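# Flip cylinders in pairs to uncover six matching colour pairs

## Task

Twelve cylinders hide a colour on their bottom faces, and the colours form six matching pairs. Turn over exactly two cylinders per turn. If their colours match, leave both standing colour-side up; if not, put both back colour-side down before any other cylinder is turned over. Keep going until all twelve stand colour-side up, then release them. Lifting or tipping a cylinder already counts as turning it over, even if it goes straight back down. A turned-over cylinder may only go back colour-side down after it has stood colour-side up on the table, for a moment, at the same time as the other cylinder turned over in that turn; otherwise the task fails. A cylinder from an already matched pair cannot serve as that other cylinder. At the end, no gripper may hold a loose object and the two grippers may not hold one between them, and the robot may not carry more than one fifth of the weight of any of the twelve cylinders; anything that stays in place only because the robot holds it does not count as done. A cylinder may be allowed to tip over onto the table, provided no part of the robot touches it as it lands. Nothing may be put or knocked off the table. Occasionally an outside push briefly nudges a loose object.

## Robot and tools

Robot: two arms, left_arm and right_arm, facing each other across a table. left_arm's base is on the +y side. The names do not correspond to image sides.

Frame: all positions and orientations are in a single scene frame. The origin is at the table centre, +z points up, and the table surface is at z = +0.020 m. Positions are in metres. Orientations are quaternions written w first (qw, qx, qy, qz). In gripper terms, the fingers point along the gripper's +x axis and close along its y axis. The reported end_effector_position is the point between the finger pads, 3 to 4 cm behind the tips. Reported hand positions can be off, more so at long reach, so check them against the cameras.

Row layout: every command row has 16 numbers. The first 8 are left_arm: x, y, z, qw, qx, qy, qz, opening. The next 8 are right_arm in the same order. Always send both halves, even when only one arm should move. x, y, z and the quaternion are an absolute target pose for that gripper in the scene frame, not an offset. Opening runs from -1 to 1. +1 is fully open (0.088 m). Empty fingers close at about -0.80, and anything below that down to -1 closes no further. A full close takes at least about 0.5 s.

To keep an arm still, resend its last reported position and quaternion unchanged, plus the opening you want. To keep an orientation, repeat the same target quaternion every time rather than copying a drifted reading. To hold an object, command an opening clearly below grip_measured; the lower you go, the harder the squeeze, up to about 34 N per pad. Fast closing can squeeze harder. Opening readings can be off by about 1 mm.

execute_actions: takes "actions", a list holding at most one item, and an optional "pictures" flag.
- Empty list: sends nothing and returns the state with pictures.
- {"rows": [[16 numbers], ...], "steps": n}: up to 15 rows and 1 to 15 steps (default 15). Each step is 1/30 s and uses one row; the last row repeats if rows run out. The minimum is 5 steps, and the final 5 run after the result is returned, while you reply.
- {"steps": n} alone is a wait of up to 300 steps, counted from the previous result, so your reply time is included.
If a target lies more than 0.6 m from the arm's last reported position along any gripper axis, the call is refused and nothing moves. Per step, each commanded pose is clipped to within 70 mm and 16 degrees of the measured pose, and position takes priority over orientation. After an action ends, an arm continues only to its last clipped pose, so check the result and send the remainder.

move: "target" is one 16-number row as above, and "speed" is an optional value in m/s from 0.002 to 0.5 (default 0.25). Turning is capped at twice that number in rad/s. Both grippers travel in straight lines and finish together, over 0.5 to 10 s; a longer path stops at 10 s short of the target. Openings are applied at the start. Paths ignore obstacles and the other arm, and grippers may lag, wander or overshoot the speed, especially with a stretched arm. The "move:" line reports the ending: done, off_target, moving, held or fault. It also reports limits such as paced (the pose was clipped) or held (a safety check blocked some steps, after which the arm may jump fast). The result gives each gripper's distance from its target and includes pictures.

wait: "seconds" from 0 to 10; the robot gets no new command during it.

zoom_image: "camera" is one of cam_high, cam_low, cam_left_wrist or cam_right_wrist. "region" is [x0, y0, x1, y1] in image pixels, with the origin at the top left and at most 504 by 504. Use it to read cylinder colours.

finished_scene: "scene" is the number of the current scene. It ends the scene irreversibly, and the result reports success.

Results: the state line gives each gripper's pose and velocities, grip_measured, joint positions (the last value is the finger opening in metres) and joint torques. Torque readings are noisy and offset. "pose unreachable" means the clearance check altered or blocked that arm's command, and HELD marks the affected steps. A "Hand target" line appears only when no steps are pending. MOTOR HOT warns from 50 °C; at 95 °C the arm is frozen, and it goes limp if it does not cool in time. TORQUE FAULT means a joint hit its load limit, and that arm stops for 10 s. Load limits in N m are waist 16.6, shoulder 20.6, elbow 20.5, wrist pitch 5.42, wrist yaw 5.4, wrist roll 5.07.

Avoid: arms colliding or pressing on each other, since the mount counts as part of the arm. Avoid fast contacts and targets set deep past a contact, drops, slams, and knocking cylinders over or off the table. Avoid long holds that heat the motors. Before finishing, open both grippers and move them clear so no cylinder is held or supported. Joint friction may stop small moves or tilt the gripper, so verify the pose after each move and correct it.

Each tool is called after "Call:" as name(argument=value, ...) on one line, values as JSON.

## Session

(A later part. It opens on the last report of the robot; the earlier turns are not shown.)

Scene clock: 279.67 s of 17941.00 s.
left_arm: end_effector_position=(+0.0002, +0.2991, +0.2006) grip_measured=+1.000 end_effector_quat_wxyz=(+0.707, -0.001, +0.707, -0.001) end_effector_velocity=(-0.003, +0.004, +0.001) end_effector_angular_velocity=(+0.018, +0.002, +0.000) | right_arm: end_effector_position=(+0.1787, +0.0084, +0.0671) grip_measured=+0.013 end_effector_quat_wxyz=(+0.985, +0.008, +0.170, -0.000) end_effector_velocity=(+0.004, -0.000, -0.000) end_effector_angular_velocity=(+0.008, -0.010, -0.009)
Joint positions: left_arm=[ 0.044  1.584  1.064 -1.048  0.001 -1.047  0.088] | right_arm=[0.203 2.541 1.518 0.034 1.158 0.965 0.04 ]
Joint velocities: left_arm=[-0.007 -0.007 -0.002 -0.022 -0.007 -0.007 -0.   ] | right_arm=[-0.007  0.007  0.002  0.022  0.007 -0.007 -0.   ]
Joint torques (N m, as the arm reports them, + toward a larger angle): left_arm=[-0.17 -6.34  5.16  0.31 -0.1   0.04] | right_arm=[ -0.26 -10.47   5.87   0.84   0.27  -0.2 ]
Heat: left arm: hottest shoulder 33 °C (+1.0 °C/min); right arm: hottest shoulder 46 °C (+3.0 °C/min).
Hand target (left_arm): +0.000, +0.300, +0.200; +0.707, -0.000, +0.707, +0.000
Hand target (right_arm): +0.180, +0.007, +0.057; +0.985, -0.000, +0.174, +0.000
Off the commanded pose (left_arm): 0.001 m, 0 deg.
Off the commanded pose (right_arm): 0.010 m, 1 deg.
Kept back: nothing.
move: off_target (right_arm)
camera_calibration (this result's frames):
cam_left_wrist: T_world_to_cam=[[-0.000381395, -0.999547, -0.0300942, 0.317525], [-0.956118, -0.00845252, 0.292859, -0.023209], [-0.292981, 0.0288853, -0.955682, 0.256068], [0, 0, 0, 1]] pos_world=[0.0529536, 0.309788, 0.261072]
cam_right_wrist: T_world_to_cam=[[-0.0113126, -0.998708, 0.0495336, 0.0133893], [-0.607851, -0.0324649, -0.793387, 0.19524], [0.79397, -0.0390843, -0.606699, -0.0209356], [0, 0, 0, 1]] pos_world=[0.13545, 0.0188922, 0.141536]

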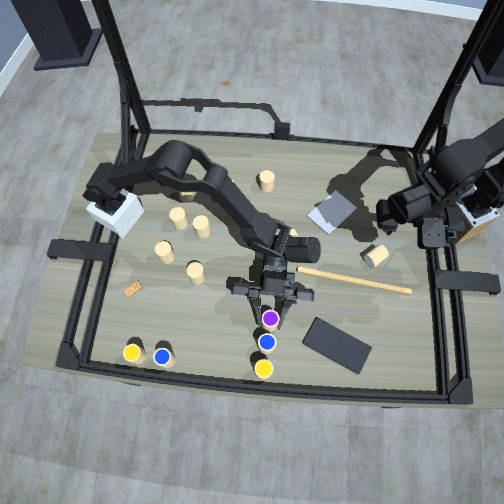

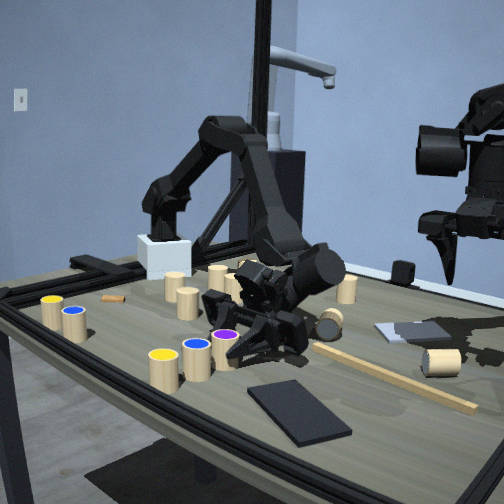

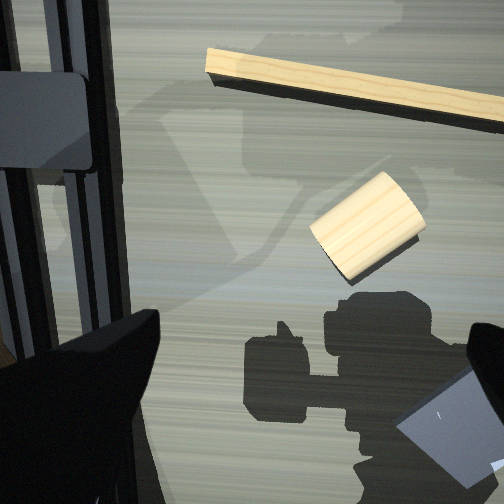

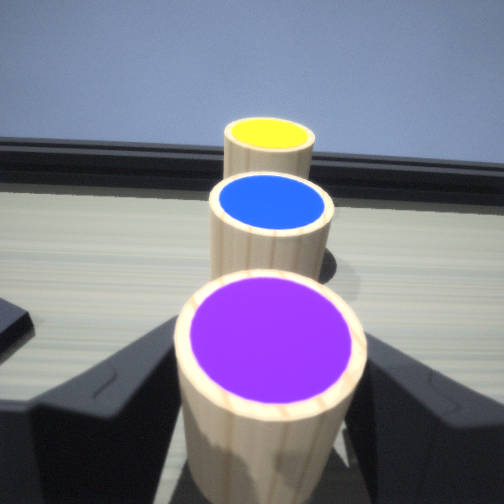

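Call:
move(target=[0,0.3,0.2,0.707,0,0.707,0,1,0.18,0.008,0.057,0.985,0,0.174,0,0.7])

Call:
move(target=[0,0.3,0.2,0.707,0,0.707,0,1,0.13,0.005,0.15,0.9,0,0.436,0,0.7])

Call:
move(target=[0,0.3,0.2,0.707,0,0.707,0,1,0.10,-0.185,0.14,0.423,0,0.906,0,0.6], speed=0.35)

Call:
move(target=[0,0.3,0.2,0.707,0,0.707,0,1,0.10,-0.185,0.057,0.423,0,0.906,0,0.6], speed=0.12)

Scene clock: 281.57 s of 17941.00 s.
left_arm: end_effector_position=(+0.0002, +0.2991, +0.2006) grip_measured=+1.000 end_effector_quat_wxyz=(+0.707, -0.001, +0.707, -0.001) end_effector_velocity=(+0.001, -0.001, +0.000) end_effector_angular_velocity=(-0.003, -0.010, +0.005) | right_arm: end_effector_position=(+0.1787, +0.0080, +0.0630) grip_measured=+0.698 end_effector_quat_wxyz=(+0.985, +0.005, +0.172, +0.001) end_effector_velocity=(+0.001, -0.001, -0.000) end_effector_angular_velocity=(-0.020, -0.007, +0.001)
Joint positions: left_arm=[ 0.044  1.584  1.064 -1.048  0.001 -1.047  0.088] | right_arm=[0.203 2.55  1.519 0.038 1.154 0.963 0.073]
Joint velocities: left_arm=[-0.002 -0.002 -0.002  0.007 -0.007 -0.007 -0.   ] | right_arm=[-0.002  0.002 -0.002  0.007  0.007 -0.022  0.001]
Joint torques (N m, as the arm reports them, + toward a larger angle): left_arm=[-0.01 -6.74  5.14  0.31 -0.12  0.02] | right_arm=[ -0.31 -11.23   6.01   0.82   0.39  -0.22]
Heat: left arm: hottest shoulder 33 °C (+1.0 °C/min); right arm: hottest shoulder 46 °C (+3.0 °C/min).
Hand target (left_arm): +0.000, +0.300, +0.200; +0.707, -0.000, +0.707, +0.000
Hand target (right_arm): +0.180, +0.008, +0.057; +0.985, -0.000, +0.174, +0.000
Off the commanded pose (left_arm): 0.001 m, 0 deg.
Off the commanded pose (right_arm): 0.006 m, 1 deg.
Kept back: nothing.
move: done
camera_calibration (this result's frames):
cam_left_wrist: T_world_to_cam=[[-0.000381395, -0.999547, -0.0300942, 0.317525], [-0.956118, -0.00845252, 0.292859, -0.023209], [-0.292981, 0.0288853, -0.955682, 0.256068], [0, 0, 0, 1]] pos_world=[0.0529536, 0.309788, 0.261072]
cam_right_wrist: T_world_to_cam=[[-0.00891554, -0.998487, 0.0542654, 0.0125169], [-0.611175, -0.0375103, -0.790606, 0.192461], [0.791445, -0.0402143, -0.609916, -0.0228006], [0, 0, 0, 1]] pos_world=[0.135785, 0.0188003, 0.137575]

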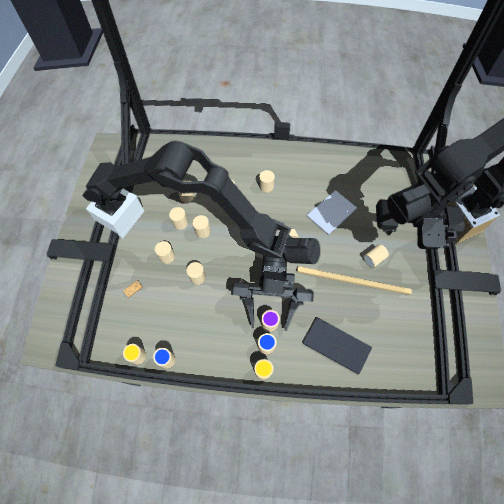

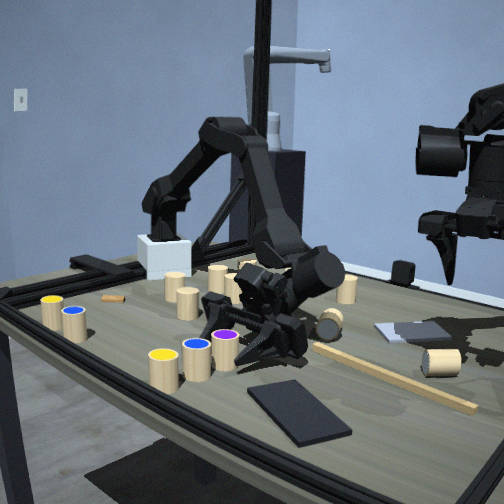

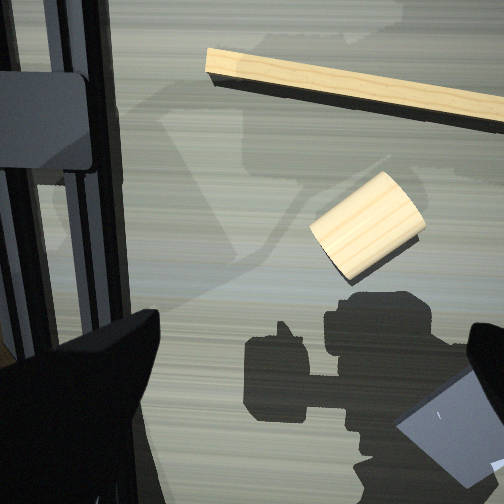

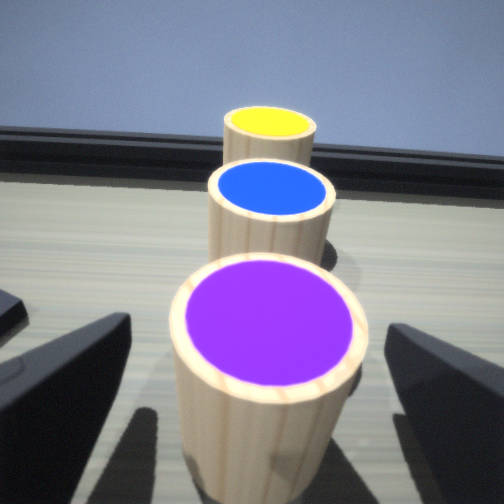

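Scene clock: 283.20 s of 17941.00 s.
left_arm: end_effector_position=(+0.0002, +0.2991, +0.2006) grip_measured=+1.000 end_effector_quat_wxyz=(+0.707, -0.001, +0.707, -0.001) end_effector_velocity=(+0.002, -0.002, +0.001) end_effector_angular_velocity=(-0.007, -0.012, +0.005) | right_arm: end_effector_position=(+0.1291, +0.0043, +0.1441) grip_measured=+0.700 end_effector_quat_wxyz=(+0.900, -0.009, +0.435, +0.002) end_effector_velocity=(-0.002, -0.000, +0.005) end_effector_angular_velocity=(-0.015, +0.010, +0.009)
Joint positions: left_arm=[ 0.044  1.584  1.064 -1.048  0.001 -1.047  0.088] | right_arm=[ 0.204  2.303  1.779 -0.871  0.65   1.263  0.073]
Joint velocities: left_arm=[-0.002 -0.002  0.002  0.007 -0.007 -0.007 -0.   ] | right_arm=[ 0.002 -0.002  0.022 -0.037 -0.007 -0.007 -0.   ]
Joint torques (N m, as the arm reports them, + toward a larger angle): left_arm=[-0.02 -6.47  4.9   0.32 -0.1   0.07] | right_arm=[ -0.31 -14.04   7.23   0.11   0.31   0.19]
Heat: left arm: hottest shoulder 33 °C (+1.0 °C/min); right arm: hottest shoulder 47 °C (+4.1 °C/min).
Hand target (left_arm): +0.000, +0.300, +0.200; +0.707, -0.000, +0.707, +0.000
Hand target (right_arm): +0.130, +0.006, +0.150; +0.900, +0.000, +0.436, +0.003
Off the commanded pose (left_arm): 0.001 m, 0 deg.
Off the commanded pose (right_arm): 0.006 m, 1 deg.
Kept back: nothing.
move: done
camera_calibration (this result's frames):
cam_left_wrist: T_world_to_cam=[[-0.000381395, -0.999547, -0.0300942, 0.317525], [-0.956118, -0.00845252, 0.292859, -0.023209], [-0.292981, 0.0288853, -0.955682, 0.256068], [0, 0, 0, 1]] pos_world=[0.0529536, 0.309788, 0.261072]
cam_right_wrist: T_world_to_cam=[[0.0385081, -0.996566, 0.0732977, -0.00494081], [-0.935054, -0.0618059, -0.349076, 0.204389], [0.352408, -0.055095, -0.934223, 0.16925], [0, 0, 0, 1]] pos_world=[0.13166, 0.0170334, 0.229827]

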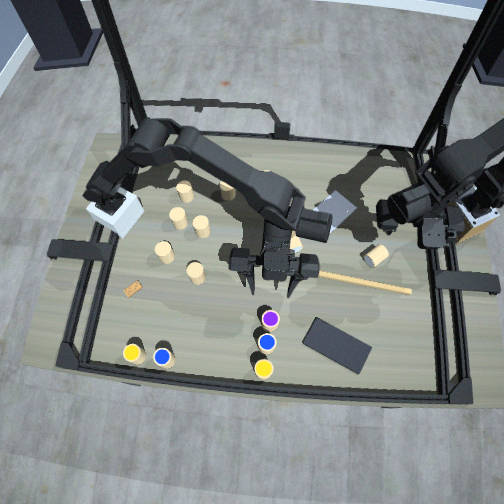

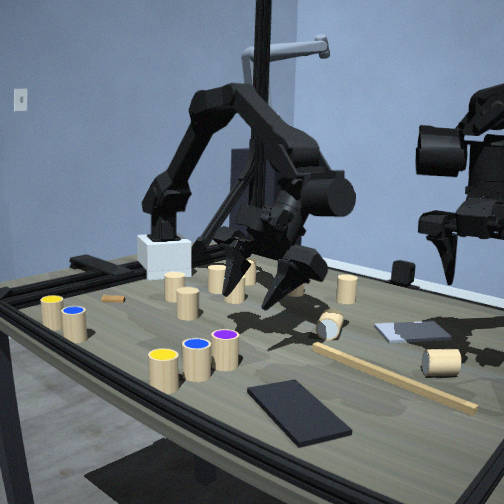

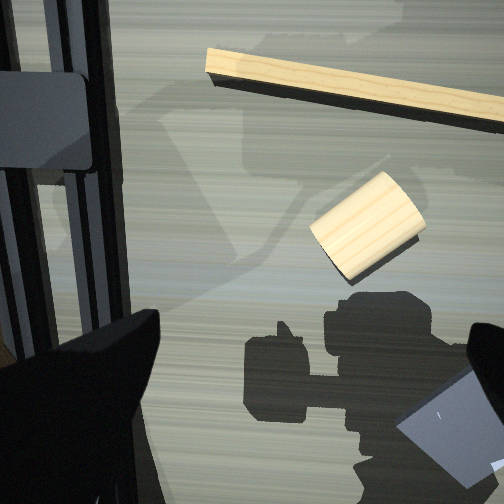

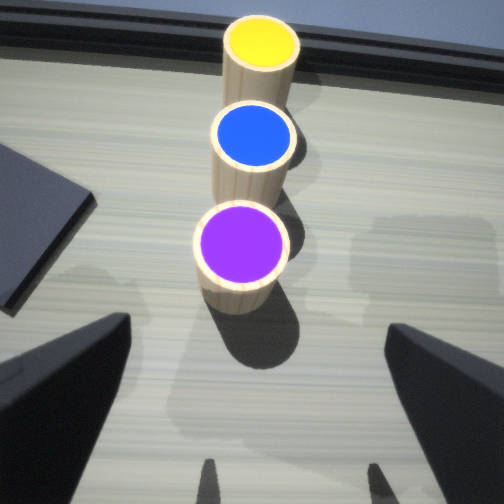

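Scene clock: 285.70 s of 17941.00 s.
left_arm: end_effector_position=(+0.0002, +0.2991, +0.2006) grip_measured=+1.000 end_effector_quat_wxyz=(+0.707, -0.001, +0.707, -0.001) end_effector_velocity=(+0.000, +0.003, +0.000) end_effector_angular_velocity=(+0.010, -0.003, +0.024) | right_arm: end_effector_position=(+0.1009, -0.1824, +0.1457) grip_measured=+0.600 end_effector_quat_wxyz=(+0.429, +0.004, +0.903, +0.011) end_effector_velocity=(-0.001, -0.005, +0.001) end_effector_angular_velocity=(-0.009, +0.015, +0.013)
Joint positions: left_arm=[ 0.044  1.584  1.064 -1.048  0.001 -1.047  0.088] | right_arm=[-0.378  2.155  1.498 -1.437 -0.461  0.621  0.068]
Joint velocities: left_arm=[ 0.002 -0.002 -0.002 -0.007 -0.007 -0.022 -0.   ] | right_arm=[-0.007  0.002 -0.002 -0.022  0.007 -0.022  0.   ]
Joint torques (N m, as the arm reports them, + toward a larger angle): left_arm=[ 0.07 -6.29  4.79  0.29 -0.12 -0.01] | right_arm=[-0.27 -8.79  3.61 -0.87 -0.36 -0.23]
Heat: left arm: hottest shoulder 33 °C (+1.0 °C/min); right arm: hottest shoulder 47 °C (+4.0 °C/min).
Hand target (left_arm): +0.000, +0.300, +0.200; +0.707, -0.000, +0.707, +0.000
Hand target (right_arm): +0.099, -0.185, +0.142; +0.420, +0.002, +0.907, +0.006
Off the commanded pose (left_arm): 0.001 m, 0 deg.
Off the commanded pose (right_arm): 0.006 m, 2 deg.
Kept back: nothing.
move: done
camera_calibration (this result's frames):
cam_left_wrist: T_world_to_cam=[[-0.000381395, -0.999547, -0.0300942, 0.317525], [-0.956118, -0.00845252, 0.292859, -0.023209], [-0.292981, 0.0288853, -0.955682, 0.256068], [0, 0, 0, 1]] pos_world=[0.0529536, 0.309788, 0.261072]
cam_right_wrist: T_world_to_cam=[[0.065347, -0.997202, -0.0363157, -0.176867], [-0.543549, -0.0660922, 0.836771, -0.0460036], [-0.83683, -0.0349411, -0.546347, 0.23752], [0, 0, 0, 1]] pos_world=[0.185317, -0.171113, 0.16184]

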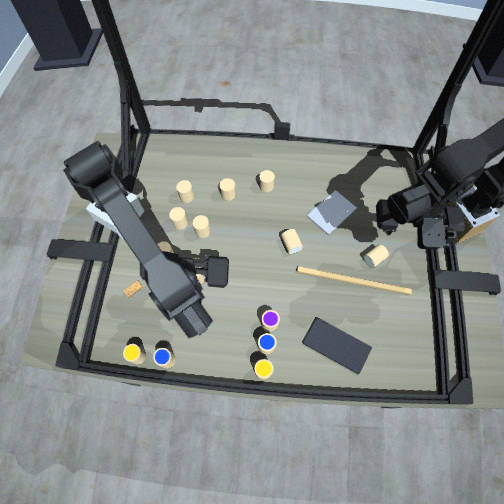

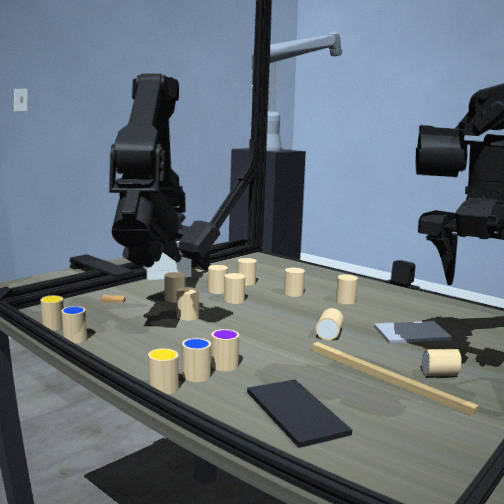

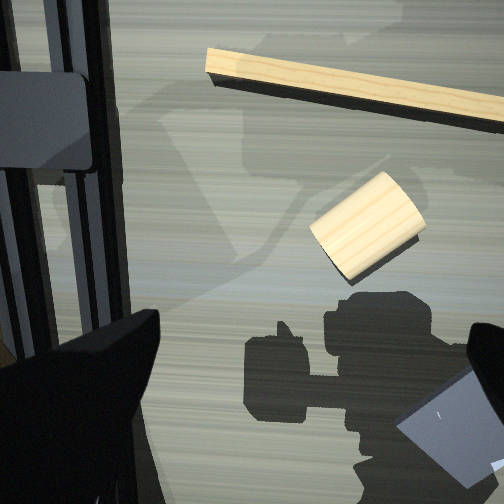

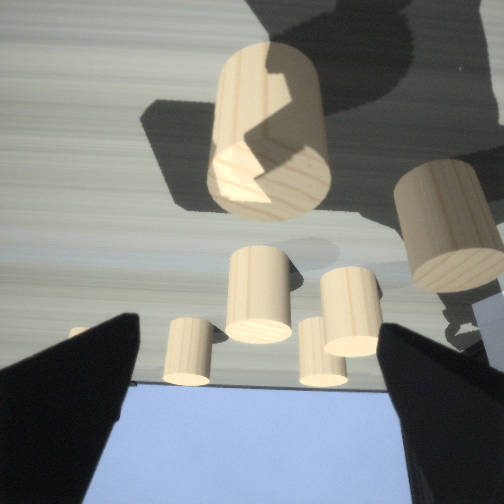

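Scene clock: 286.87 s of 17941.00 s.
left_arm: end_effector_position=(+0.0002, +0.2991, +0.2006) grip_measured=+1.000 end_effector_quat_wxyz=(+0.707, -0.001, +0.707, -0.001) end_effector_velocity=(+0.001, -0.001, +0.000) end_effector_angular_velocity=(-0.003, -0.010, +0.005) | right_arm: end_effector_position=(+0.1011, -0.1829, +0.0626) grip_measured=+0.600 end_effector_quat_wxyz=(+0.428, +0.002, +0.904, +0.007) end_effector_velocity=(-0.002, +0.001, -0.003) end_effector_angular_velocity=(+0.008, +0.006, +0.004)
Joint positions: left_arm=[ 0.044  1.584  1.064 -1.048  0.001 -1.047  0.088] | right_arm=[-0.378  2.326  1.41  -1.186 -0.458  0.621  0.068]
Joint velocities: left_arm=[-0.002 -0.002 -0.002  0.007 -0.007 -0.007 -0.   ] | right_arm=[ 0.002  0.007 -0.002  0.007 -0.007 -0.007 -0.   ]
Joint torques (N m, as the arm reports them, + toward a larger angle): left_arm=[-0.07 -6.42  5.13  0.28 -0.11  0.  ] | right_arm=[-0.18 -8.92  2.94 -0.51 -0.2   0.1 ]
Heat: left arm: hottest shoulder 33 °C (+1.0 °C/min); right arm: hottest shoulder 47 °C (+4.0 °C/min).
Hand target (left_arm): +0.000, +0.300, +0.200; +0.707, -0.000, +0.707, +0.000
Hand target (right_arm): +0.099, -0.186, +0.057; +0.423, -0.000, +0.906, +0.000
Off the commanded pose (left_arm): 0.001 m, 0 deg.
Off the commanded pose (right_arm): 0.006 m, 1 deg.
Kept back: nothing.
move: done
camera_calibration (this result's frames):
cam_left_wrist: T_world_to_cam=[[-0.000381395, -0.999547, -0.0300942, 0.317525], [-0.956118, -0.00845252, 0.292859, -0.023209], [-0.292981, 0.0288853, -0.955682, 0.256068], [0, 0, 0, 1]] pos_world=[0.0529536, 0.309788, 0.261072]
cam_right_wrist: T_world_to_cam=[[0.067233, -0.997318, -0.0289319, -0.181023], [-0.540013, -0.0607568, 0.839461, 0.0240293], [-0.838967, -0.0408159, -0.542649, 0.191193], [0, 0, 0, 1]] pos_world=[0.185551, -0.171274, 0.0783415]

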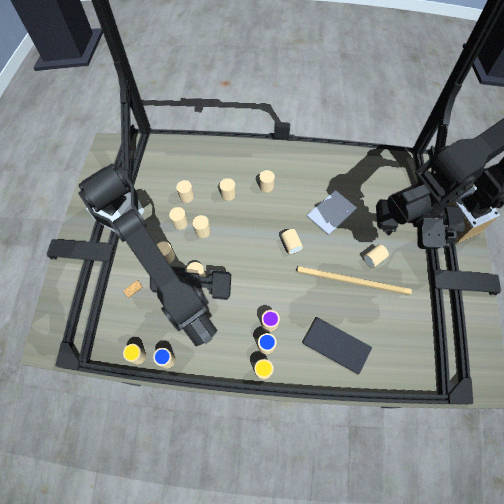

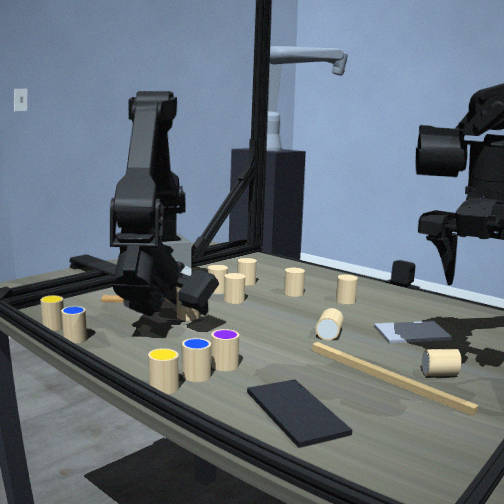

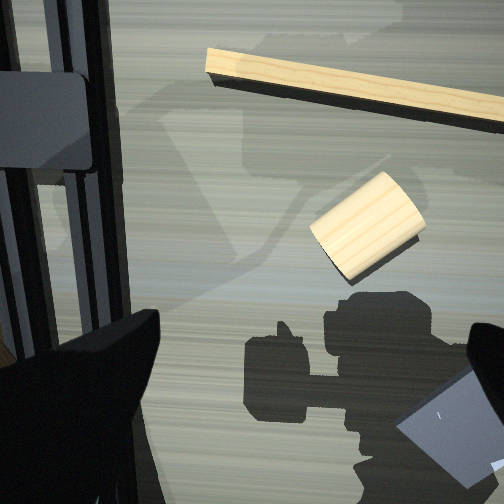

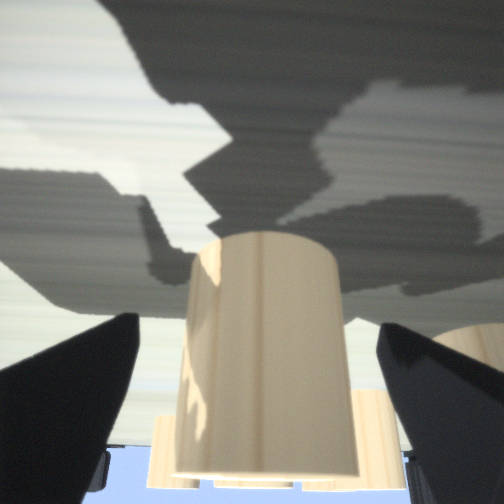

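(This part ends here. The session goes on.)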